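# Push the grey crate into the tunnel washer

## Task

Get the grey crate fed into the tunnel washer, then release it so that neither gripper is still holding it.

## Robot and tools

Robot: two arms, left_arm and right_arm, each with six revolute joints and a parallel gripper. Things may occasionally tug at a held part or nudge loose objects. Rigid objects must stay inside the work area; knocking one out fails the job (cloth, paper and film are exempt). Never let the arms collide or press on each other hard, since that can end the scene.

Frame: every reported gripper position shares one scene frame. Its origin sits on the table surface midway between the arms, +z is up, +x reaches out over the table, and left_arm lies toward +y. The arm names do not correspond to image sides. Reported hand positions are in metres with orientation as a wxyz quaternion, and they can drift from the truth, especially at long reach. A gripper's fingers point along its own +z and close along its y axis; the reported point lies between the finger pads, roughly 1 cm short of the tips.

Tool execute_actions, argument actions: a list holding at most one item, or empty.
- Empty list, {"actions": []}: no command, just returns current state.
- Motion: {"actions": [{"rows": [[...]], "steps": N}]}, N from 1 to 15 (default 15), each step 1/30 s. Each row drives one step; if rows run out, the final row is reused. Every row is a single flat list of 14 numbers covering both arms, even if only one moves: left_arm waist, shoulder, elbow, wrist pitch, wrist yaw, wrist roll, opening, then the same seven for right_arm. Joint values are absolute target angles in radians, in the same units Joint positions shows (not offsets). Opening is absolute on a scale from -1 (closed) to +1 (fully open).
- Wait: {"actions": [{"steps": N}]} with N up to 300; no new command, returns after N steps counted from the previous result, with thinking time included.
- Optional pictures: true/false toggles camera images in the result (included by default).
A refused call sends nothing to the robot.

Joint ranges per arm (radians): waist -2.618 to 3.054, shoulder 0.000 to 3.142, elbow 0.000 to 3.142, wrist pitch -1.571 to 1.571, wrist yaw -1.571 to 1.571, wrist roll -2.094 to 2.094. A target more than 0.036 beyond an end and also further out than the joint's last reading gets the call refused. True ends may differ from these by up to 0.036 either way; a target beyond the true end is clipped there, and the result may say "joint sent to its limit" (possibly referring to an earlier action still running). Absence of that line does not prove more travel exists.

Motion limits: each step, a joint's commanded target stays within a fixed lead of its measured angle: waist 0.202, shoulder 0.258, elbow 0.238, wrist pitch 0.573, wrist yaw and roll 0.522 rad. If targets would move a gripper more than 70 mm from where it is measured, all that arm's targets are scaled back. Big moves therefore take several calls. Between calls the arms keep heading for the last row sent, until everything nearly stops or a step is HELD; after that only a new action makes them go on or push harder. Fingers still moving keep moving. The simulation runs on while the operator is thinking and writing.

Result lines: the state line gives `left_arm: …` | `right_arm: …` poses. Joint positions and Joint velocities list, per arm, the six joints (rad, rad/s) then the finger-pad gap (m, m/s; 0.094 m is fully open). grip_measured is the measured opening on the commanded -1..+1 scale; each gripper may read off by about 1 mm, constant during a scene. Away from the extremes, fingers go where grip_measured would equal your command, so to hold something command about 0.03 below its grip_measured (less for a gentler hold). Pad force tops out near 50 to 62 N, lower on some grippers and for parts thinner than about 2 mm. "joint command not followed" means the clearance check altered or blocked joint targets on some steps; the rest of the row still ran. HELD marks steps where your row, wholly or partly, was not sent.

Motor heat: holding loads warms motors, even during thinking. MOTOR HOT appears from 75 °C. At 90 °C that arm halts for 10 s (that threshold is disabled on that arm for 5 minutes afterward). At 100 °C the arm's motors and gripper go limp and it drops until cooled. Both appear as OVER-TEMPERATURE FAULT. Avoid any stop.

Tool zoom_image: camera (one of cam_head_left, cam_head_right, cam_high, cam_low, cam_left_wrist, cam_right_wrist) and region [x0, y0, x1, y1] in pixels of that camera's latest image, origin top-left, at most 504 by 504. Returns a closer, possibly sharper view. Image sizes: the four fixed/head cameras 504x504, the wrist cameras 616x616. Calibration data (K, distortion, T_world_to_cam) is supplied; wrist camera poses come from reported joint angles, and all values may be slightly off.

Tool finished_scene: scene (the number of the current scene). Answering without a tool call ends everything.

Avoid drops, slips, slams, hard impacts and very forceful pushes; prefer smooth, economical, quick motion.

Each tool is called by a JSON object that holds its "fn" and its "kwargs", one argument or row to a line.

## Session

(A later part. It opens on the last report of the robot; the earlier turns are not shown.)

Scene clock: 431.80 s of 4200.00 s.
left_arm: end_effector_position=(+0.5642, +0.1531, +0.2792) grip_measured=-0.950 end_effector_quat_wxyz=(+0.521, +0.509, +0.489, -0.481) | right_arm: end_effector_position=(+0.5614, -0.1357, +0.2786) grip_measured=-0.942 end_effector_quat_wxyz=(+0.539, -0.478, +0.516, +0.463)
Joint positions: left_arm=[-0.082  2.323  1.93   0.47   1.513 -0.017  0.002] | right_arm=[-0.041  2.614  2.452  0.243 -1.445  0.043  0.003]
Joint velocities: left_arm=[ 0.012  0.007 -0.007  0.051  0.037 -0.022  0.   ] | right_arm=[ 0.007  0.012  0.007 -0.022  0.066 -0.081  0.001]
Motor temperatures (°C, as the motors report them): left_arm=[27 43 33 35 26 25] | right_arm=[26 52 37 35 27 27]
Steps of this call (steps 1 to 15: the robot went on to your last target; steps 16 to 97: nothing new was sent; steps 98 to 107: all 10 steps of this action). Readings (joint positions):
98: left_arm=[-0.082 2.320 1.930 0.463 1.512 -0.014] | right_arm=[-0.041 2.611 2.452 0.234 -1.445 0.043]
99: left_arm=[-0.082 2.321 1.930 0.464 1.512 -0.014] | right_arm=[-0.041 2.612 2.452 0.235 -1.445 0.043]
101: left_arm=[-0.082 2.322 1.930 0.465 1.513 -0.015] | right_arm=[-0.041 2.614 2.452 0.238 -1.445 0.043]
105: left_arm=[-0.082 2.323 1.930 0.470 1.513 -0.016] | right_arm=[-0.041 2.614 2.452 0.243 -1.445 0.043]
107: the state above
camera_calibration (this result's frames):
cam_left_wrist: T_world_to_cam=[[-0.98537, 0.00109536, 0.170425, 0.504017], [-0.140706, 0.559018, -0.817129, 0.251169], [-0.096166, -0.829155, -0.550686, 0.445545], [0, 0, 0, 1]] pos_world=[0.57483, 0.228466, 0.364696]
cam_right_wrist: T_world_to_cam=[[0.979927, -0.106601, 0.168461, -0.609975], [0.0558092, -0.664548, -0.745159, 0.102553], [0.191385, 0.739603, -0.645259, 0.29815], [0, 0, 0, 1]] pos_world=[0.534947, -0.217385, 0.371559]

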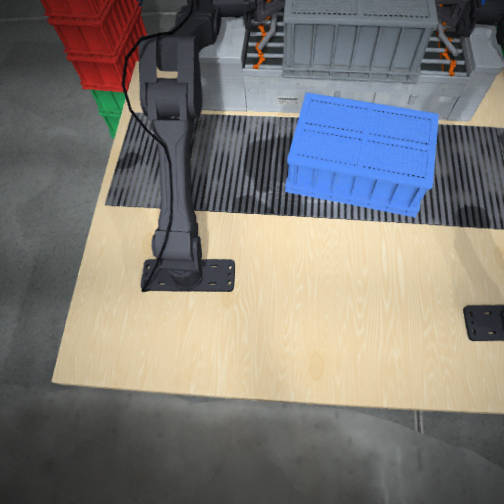

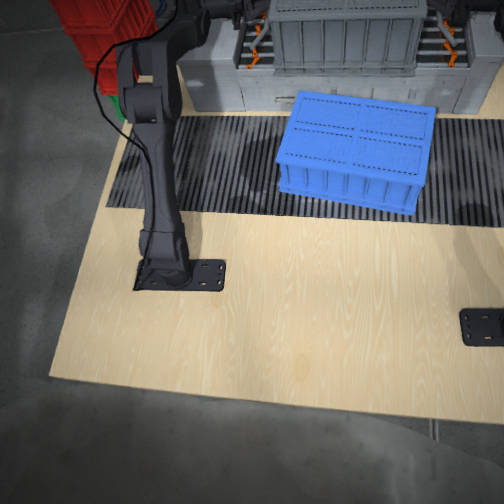

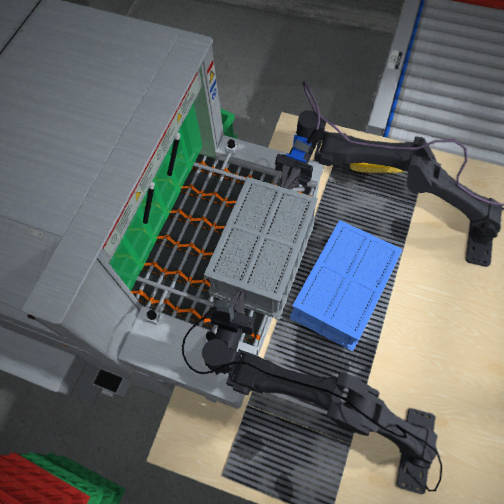

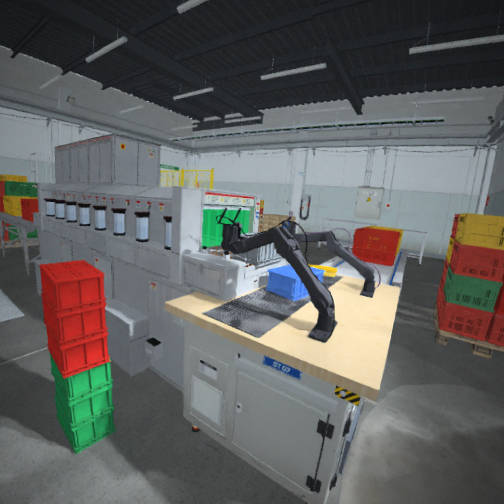

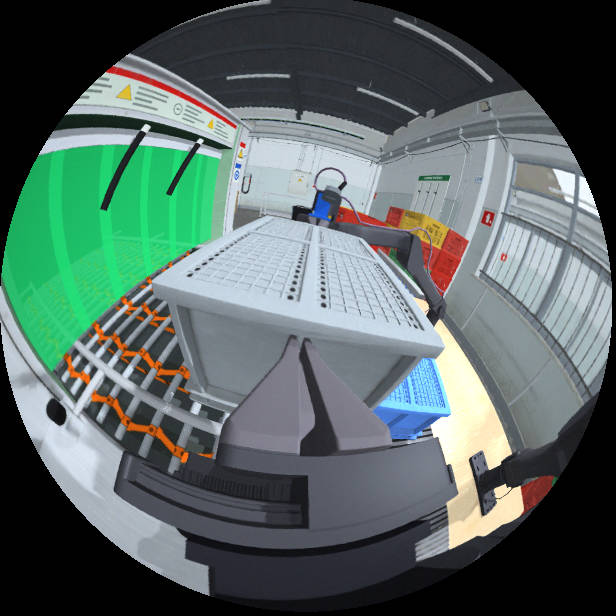

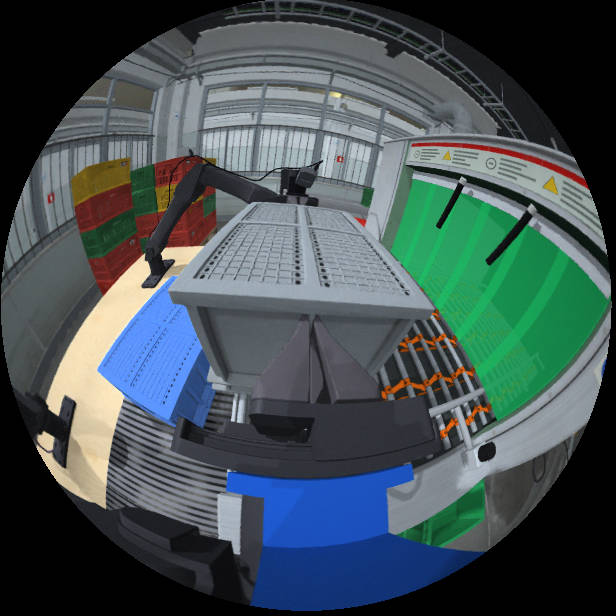

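{"fn": "execute_actions", "kwargs": {
  "actions": [
    {"rows": [[-0.083,2.322,1.952,0.485,1.510,-0.018,-0.97,-0.036,2.611,2.476,0.257,-1.447,0.046,-0.97],[-0.081,2.316,1.952,0.482,1.510,-0.018,-0.92,-0.040,2.605,2.475,0.255,-1.447,0.046,-0.92],[-0.080,2.314,1.952,0.480,1.510,-0.018,-0.86,-0.042,2.603,2.475,0.253,-1.447,0.046,-0.86],[-0.079,2.314,1.952,0.480,1.510,-0.018,-0.80,-0.044,2.603,2.475,0.253,-1.447,0.046,-0.80],[-0.078,2.314,1.952,0.480,1.510,-0.018,-0.74,-0.046,2.603,2.475,0.253,-1.447,0.046,-0.74],[-0.076,2.314,1.952,0.480,1.510,-0.018,-0.68,-0.048,2.603,2.475,0.253,-1.447,0.046,-0.68],[-0.073,2.314,1.952,0.480,1.510,-0.018,-0.65,-0.051,2.603,2.475,0.253,-1.447,0.046,-0.65],[-0.068,2.314,1.952,0.480,1.510,-0.018,-0.65,-0.056,2.603,2.475,0.253,-1.447,0.046,-0.65],[-0.062,2.314,1.952,0.480,1.510,-0.018,-0.65,-0.061,2.603,2.475,0.253,-1.447,0.046,-0.65],[-0.055,2.314,1.952,0.480,1.510,-0.018,-0.65,-0.067,2.603,2.475,0.253,-1.447,0.046,-0.65],[-0.048,2.314,1.952,0.480,1.510,-0.018,-0.65,-0.074,2.603,2.475,0.253,-1.447,0.046,-0.65],[-0.041,2.314,1.952,0.480,1.510,-0.018,-0.65,-0.080,2.603,2.475,0.253,-1.447,0.046,-0.65],[-0.034,2.314,1.952,0.480,1.510,-0.018,-0.65,-0.086,2.603,2.475,0.253,-1.447,0.046,-0.65],[-0.028,2.314,1.952,0.480,1.510,-0.018,-0.65,-0.091,2.603,2.475,0.253,-1.447,0.046,-0.65],[-0.024,2.314,1.952,0.480,1.510,-0.018,-0.65,-0.095,2.603,2.475,0.253,-1.447,0.046,-0.65]], "steps": 15}
  ]
}}

Scene clock: 443.07 s of 4200.00 s.
left_arm: end_effector_position=(+0.5714, +0.1708, +0.2793) grip_measured=-0.653 end_effector_quat_wxyz=(+0.530, +0.499, +0.498, -0.470) | right_arm: end_effector_position=(+0.5666, -0.1521, +0.2791) grip_measured=-0.651 end_effector_quat_wxyz=(+0.547, -0.471, +0.522, +0.454)
Joint positions: left_arm=[-0.049  2.323  1.93   0.471  1.508 -0.017  0.016] | right_arm=[-0.068  2.614  2.452  0.248 -1.442  0.043  0.016]
Joint velocities: left_arm=[ 0.232 -0.007 -0.007 -0.051  0.022 -0.037 -0.001] | right_arm=[-0.193 -0.002  0.002 -0.037 -0.022  0.066 -0.001]
Motor temperatures (°C, as the motors report them): left_arm=[27 43 33 35 26 25] | right_arm=[26 52 37 35 27 27]
Steps of this call (steps 1 to 15: the robot went on to your last target; steps 16 to 323: nothing new was sent; steps 324 to 338: all 15 steps of this action). Readings (joint positions):
324: left_arm=[-0.082 2.323 1.930 0.470 1.513 -0.017] | right_arm=[-0.041 2.614 2.452 0.243 -1.445 0.043]
325: left_arm=[-0.082 2.323 1.930 0.470 1.513 -0.017] | right_arm=[-0.041 2.614 2.452 0.243 -1.445 0.043]
327: left_arm=[-0.082 2.323 1.930 0.470 1.512 -0.017] | right_arm=[-0.041 2.614 2.452 0.243 -1.444 0.043]
331: left_arm=[-0.080 2.323 1.930 0.471 1.509 -0.017] | right_arm=[-0.042 2.614 2.452 0.247 -1.442 0.043]
338: the state above
camera_calibration (this result's frames):
cam_left_wrist: T_world_to_cam=[[-0.984746, -0.0367812, 0.170065, 0.517279], [-0.161815, 0.552871, -0.817404, 0.255546], [-0.0639588, -0.832455, -0.55039, 0.44306], [0, 0, 0, 1]] pos_world=[0.579077, 0.246569, 0.364769]
cam_right_wrist: T_world_to_cam=[[0.975423, -0.136094, 0.173284, -0.620264], [0.0394633, -0.665823, -0.745065, 0.100814], [0.216776, 0.733592, -0.644089, 0.293915], [0, 0, 0, 1]] pos_world=[0.537328, -0.232903, 0.371902]

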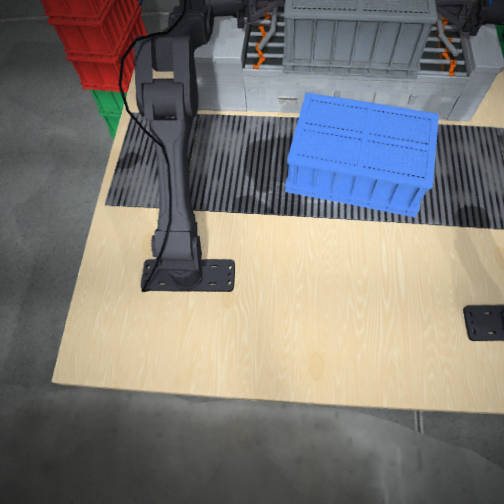

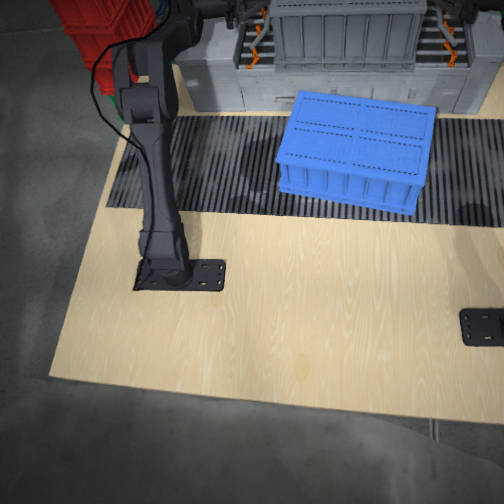

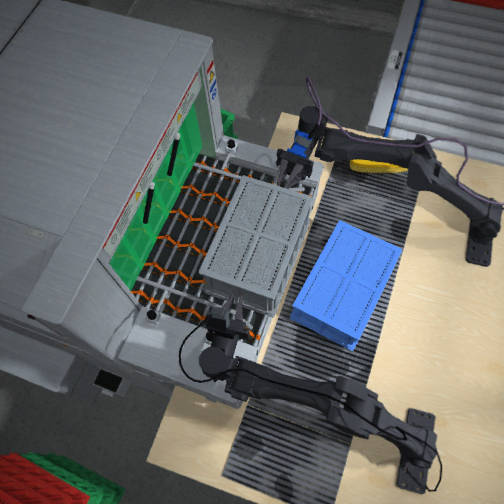

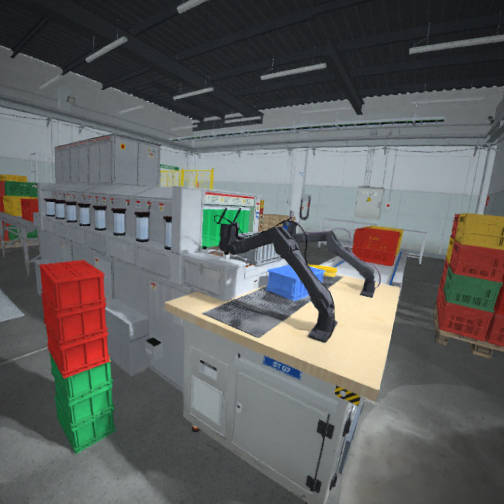

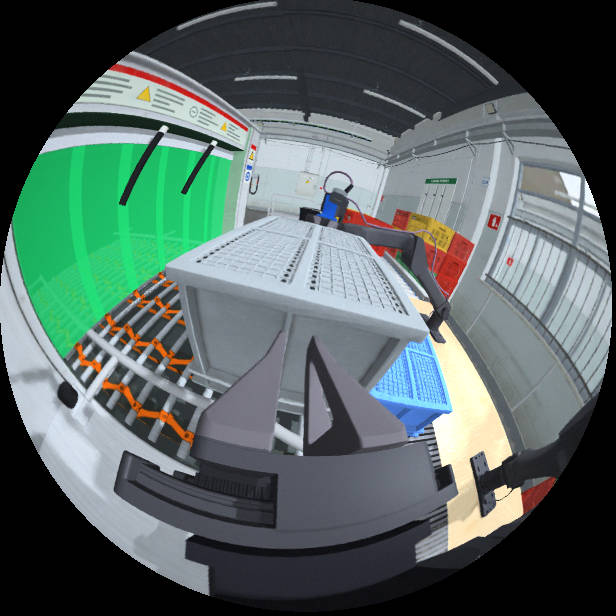

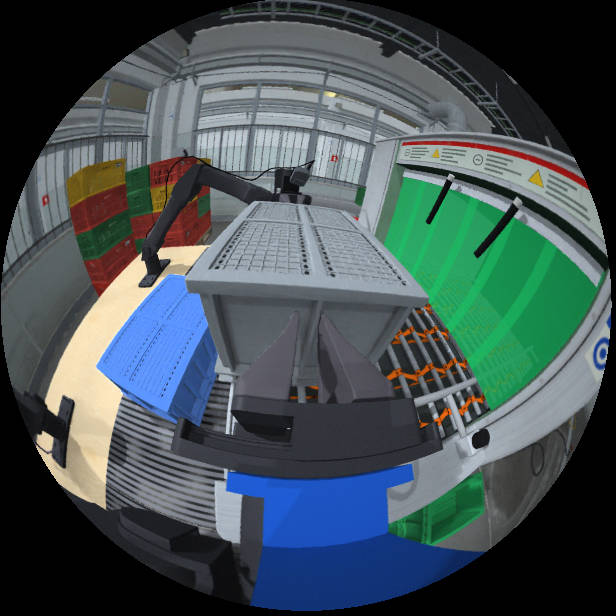

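{"fn": "execute_actions", "kwargs": {
  "actions": [
    {"rows": [[-0.018,2.300,1.950,0.478,1.510,-0.018,-0.65,-0.101,2.585,2.465,0.255,-1.447,0.046,-0.65],[-0.012,2.281,1.935,0.472,1.510,-0.018,-0.65,-0.106,2.555,2.432,0.259,-1.447,0.046,-0.65],[-0.006,2.256,1.912,0.465,1.510,-0.018,-0.65,-0.111,2.515,2.385,0.264,-1.447,0.046,-0.65],[0.000,2.226,1.883,0.455,1.510,-0.018,-0.65,-0.116,2.468,2.325,0.270,-1.447,0.046,-0.65],[0.006,2.192,1.850,0.445,1.510,-0.018,-0.65,-0.121,2.413,2.255,0.277,-1.447,0.046,-0.65],[0.012,2.155,1.814,0.434,1.510,-0.018,-0.65,-0.126,2.354,2.178,0.284,-1.447,0.046,-0.65],[0.018,2.117,1.777,0.423,1.510,-0.018,-0.65,-0.131,2.293,2.098,0.292,-1.447,0.046,-0.65],[0.024,2.079,1.740,0.412,1.510,-0.018,-0.65,-0.136,2.232,2.018,0.300,-1.447,0.046,-0.65],[0.030,2.042,1.704,0.401,1.510,-0.018,-0.65,-0.141,2.172,1.940,0.307,-1.447,0.046,-0.65],[0.035,2.007,1.670,0.391,1.510,-0.018,-0.65,-0.146,2.116,1.866,0.314,-1.447,0.046,-0.65],[0.040,1.975,1.639,0.382,1.510,-0.018,-0.65,-0.150,2.065,1.800,0.320,-1.447,0.046,-0.65],[0.044,1.948,1.613,0.374,1.510,-0.018,-0.65,-0.154,2.022,1.743,0.326,-1.447,0.046,-0.65],[0.047,1.926,1.592,0.368,1.510,-0.018,-0.65,-0.157,1.988,1.698,0.330,-1.447,0.046,-0.65],[0.049,1.910,1.577,0.363,1.510,-0.018,-0.65,-0.159,1.963,1.665,0.333,-1.447,0.046,-0.65],[0.050,1.900,1.568,0.360,1.510,-0.018,-0.65,-0.160,1.948,1.645,0.335,-1.447,0.046,-0.65]], "steps": 15}
  ]
}}

Scene clock: 456.27 s of 4200.00 s.
left_arm: end_effector_position=(+0.5010, +0.2140, +0.3521) grip_measured=-0.653 end_effector_quat_wxyz=(+0.553, +0.477, +0.519, -0.443) | right_arm: end_effector_position=(+0.4571, -0.1918, +0.3597) grip_measured=-0.651 end_effector_quat_wxyz=(+0.557, -0.441, +0.550, +0.439)
Joint positions: left_arm=[ 0.046  1.931  1.61   0.406  1.509 -0.017  0.016] | right_arm=[-0.155  1.98   1.717  0.316 -1.445  0.043  0.016]
Joint velocities: left_arm=[ 0.071 -0.686 -0.383 -0.007  0.037 -0.007  0.001] | right_arm=[-0.115 -1.028 -0.842  0.315 -0.081 -0.007  0.   ]
Motor temperatures (°C, as the motors report them): left_arm=[27 45 32 35 26 25] | right_arm=[26 54 36 35 27 27]
Steps of this call (steps 1 to 30: the robot went on to your last target; steps 31 to 381: nothing new was sent; steps 382 to 396: all 15 steps of this action). Readings (joint positions):
382: left_arm=[-0.021 2.323 1.930 0.471 1.508 -0.017] | right_arm=[-0.099 2.614 2.452 0.249 -1.442 0.043]
383: left_arm=[-0.021 2.322 1.930 0.471 1.508 -0.017] | right_arm=[-0.099 2.610 2.448 0.249 -1.442 0.043]
385: left_arm=[-0.019 2.306 1.915 0.469 1.506 -0.017] | right_arm=[-0.100 2.572 2.391 0.251 -1.441 0.043]
389: left_arm=[-0.001 2.191 1.796 0.444 1.504 -0.017] | right_arm=[-0.111 2.379 2.132 0.260 -1.439 0.043]
396: the state above
camera_calibration (this result's frames):
cam_left_wrist: T_world_to_cam=[[-0.978105, -0.129011, 0.163297, 0.455922], [-0.207322, 0.53583, -0.818476, 0.306592], [0.0180927, -0.834411, -0.550845, 0.47404], [0, 0, 0, 1]] pos_world=[0.500926, 0.290082, 0.43761]
cam_right_wrist: T_world_to_cam=[[0.965823, -0.217885, 0.140401, -0.532214], [-0.0414156, -0.664425, -0.746206, 0.176384], [0.255873, 0.714888, -0.650741, 0.379696], [0, 0, 0, 1]] pos_world=[0.424175, -0.270207, 0.453425]

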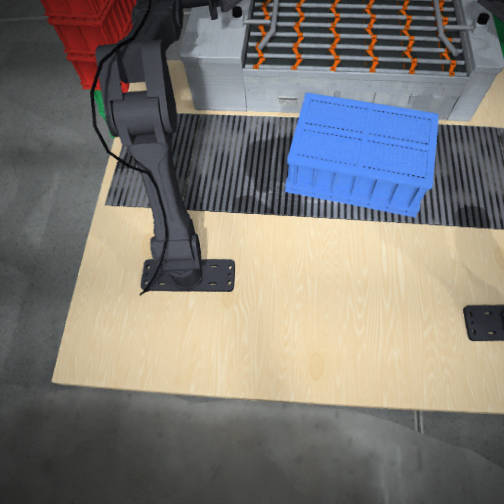

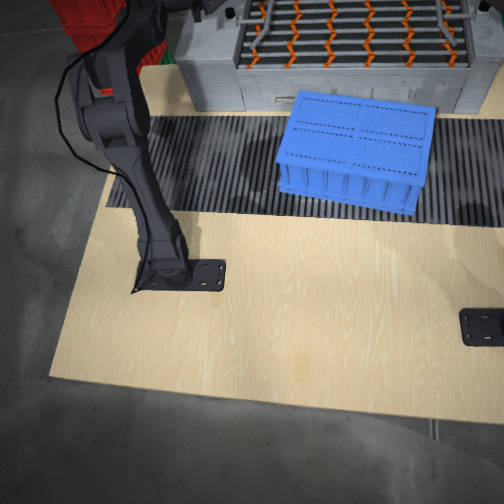

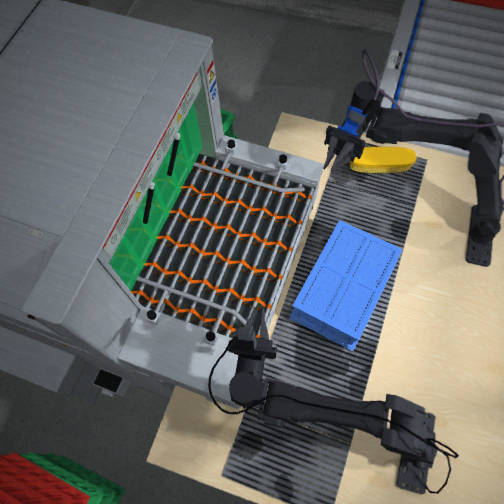

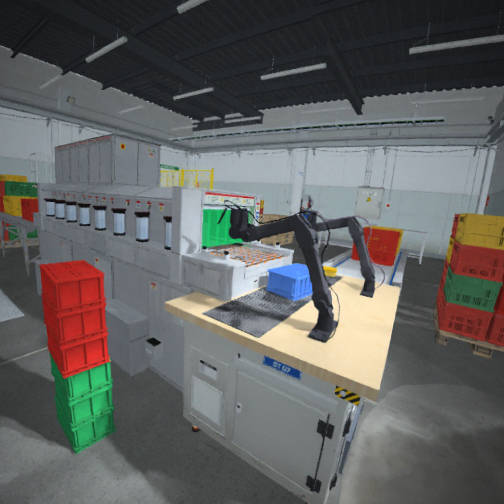

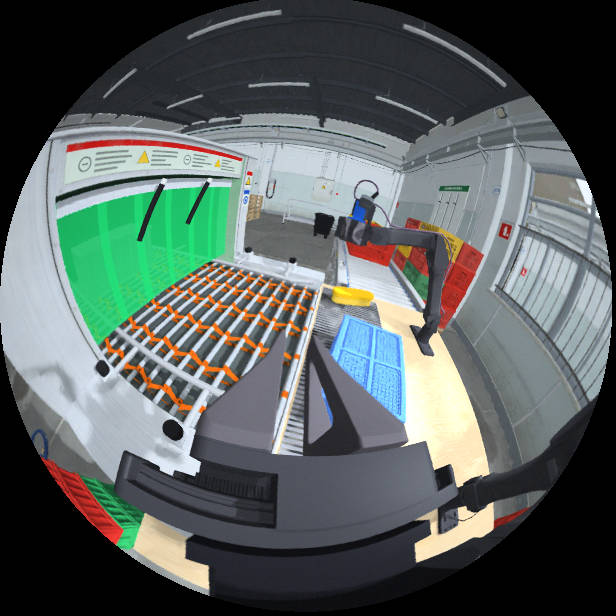

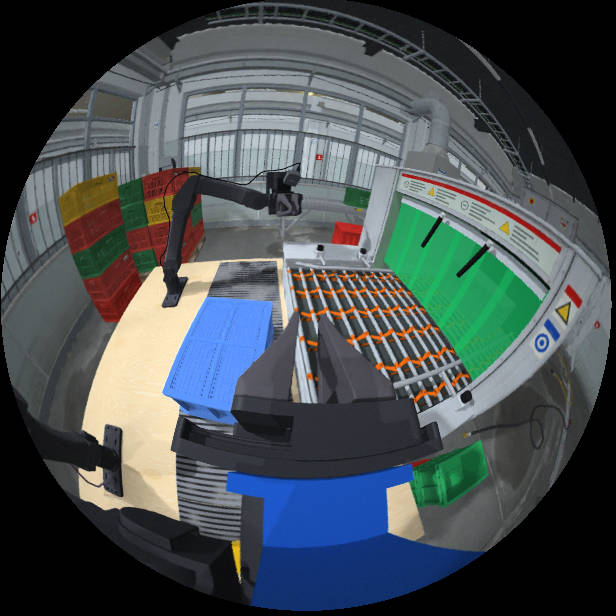

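{"fn": "zoom_image", "kwargs": {
  "camera": "cam_left_wrist",
  "region": [40, 130, 280, 370]
}}

Region (40, 130, 280, 370) of cam_left_wrist's 616x616 image, scaled by 2.100, with more detail than that image has.

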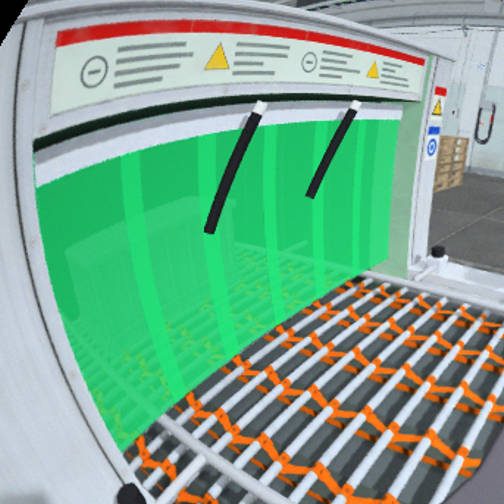

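The crate is inside the tunnel. Finishing scene 1.

{"fn": "finished_scene", "kwargs": {
  "scene": 1
}}

The scene is finished: the task was done.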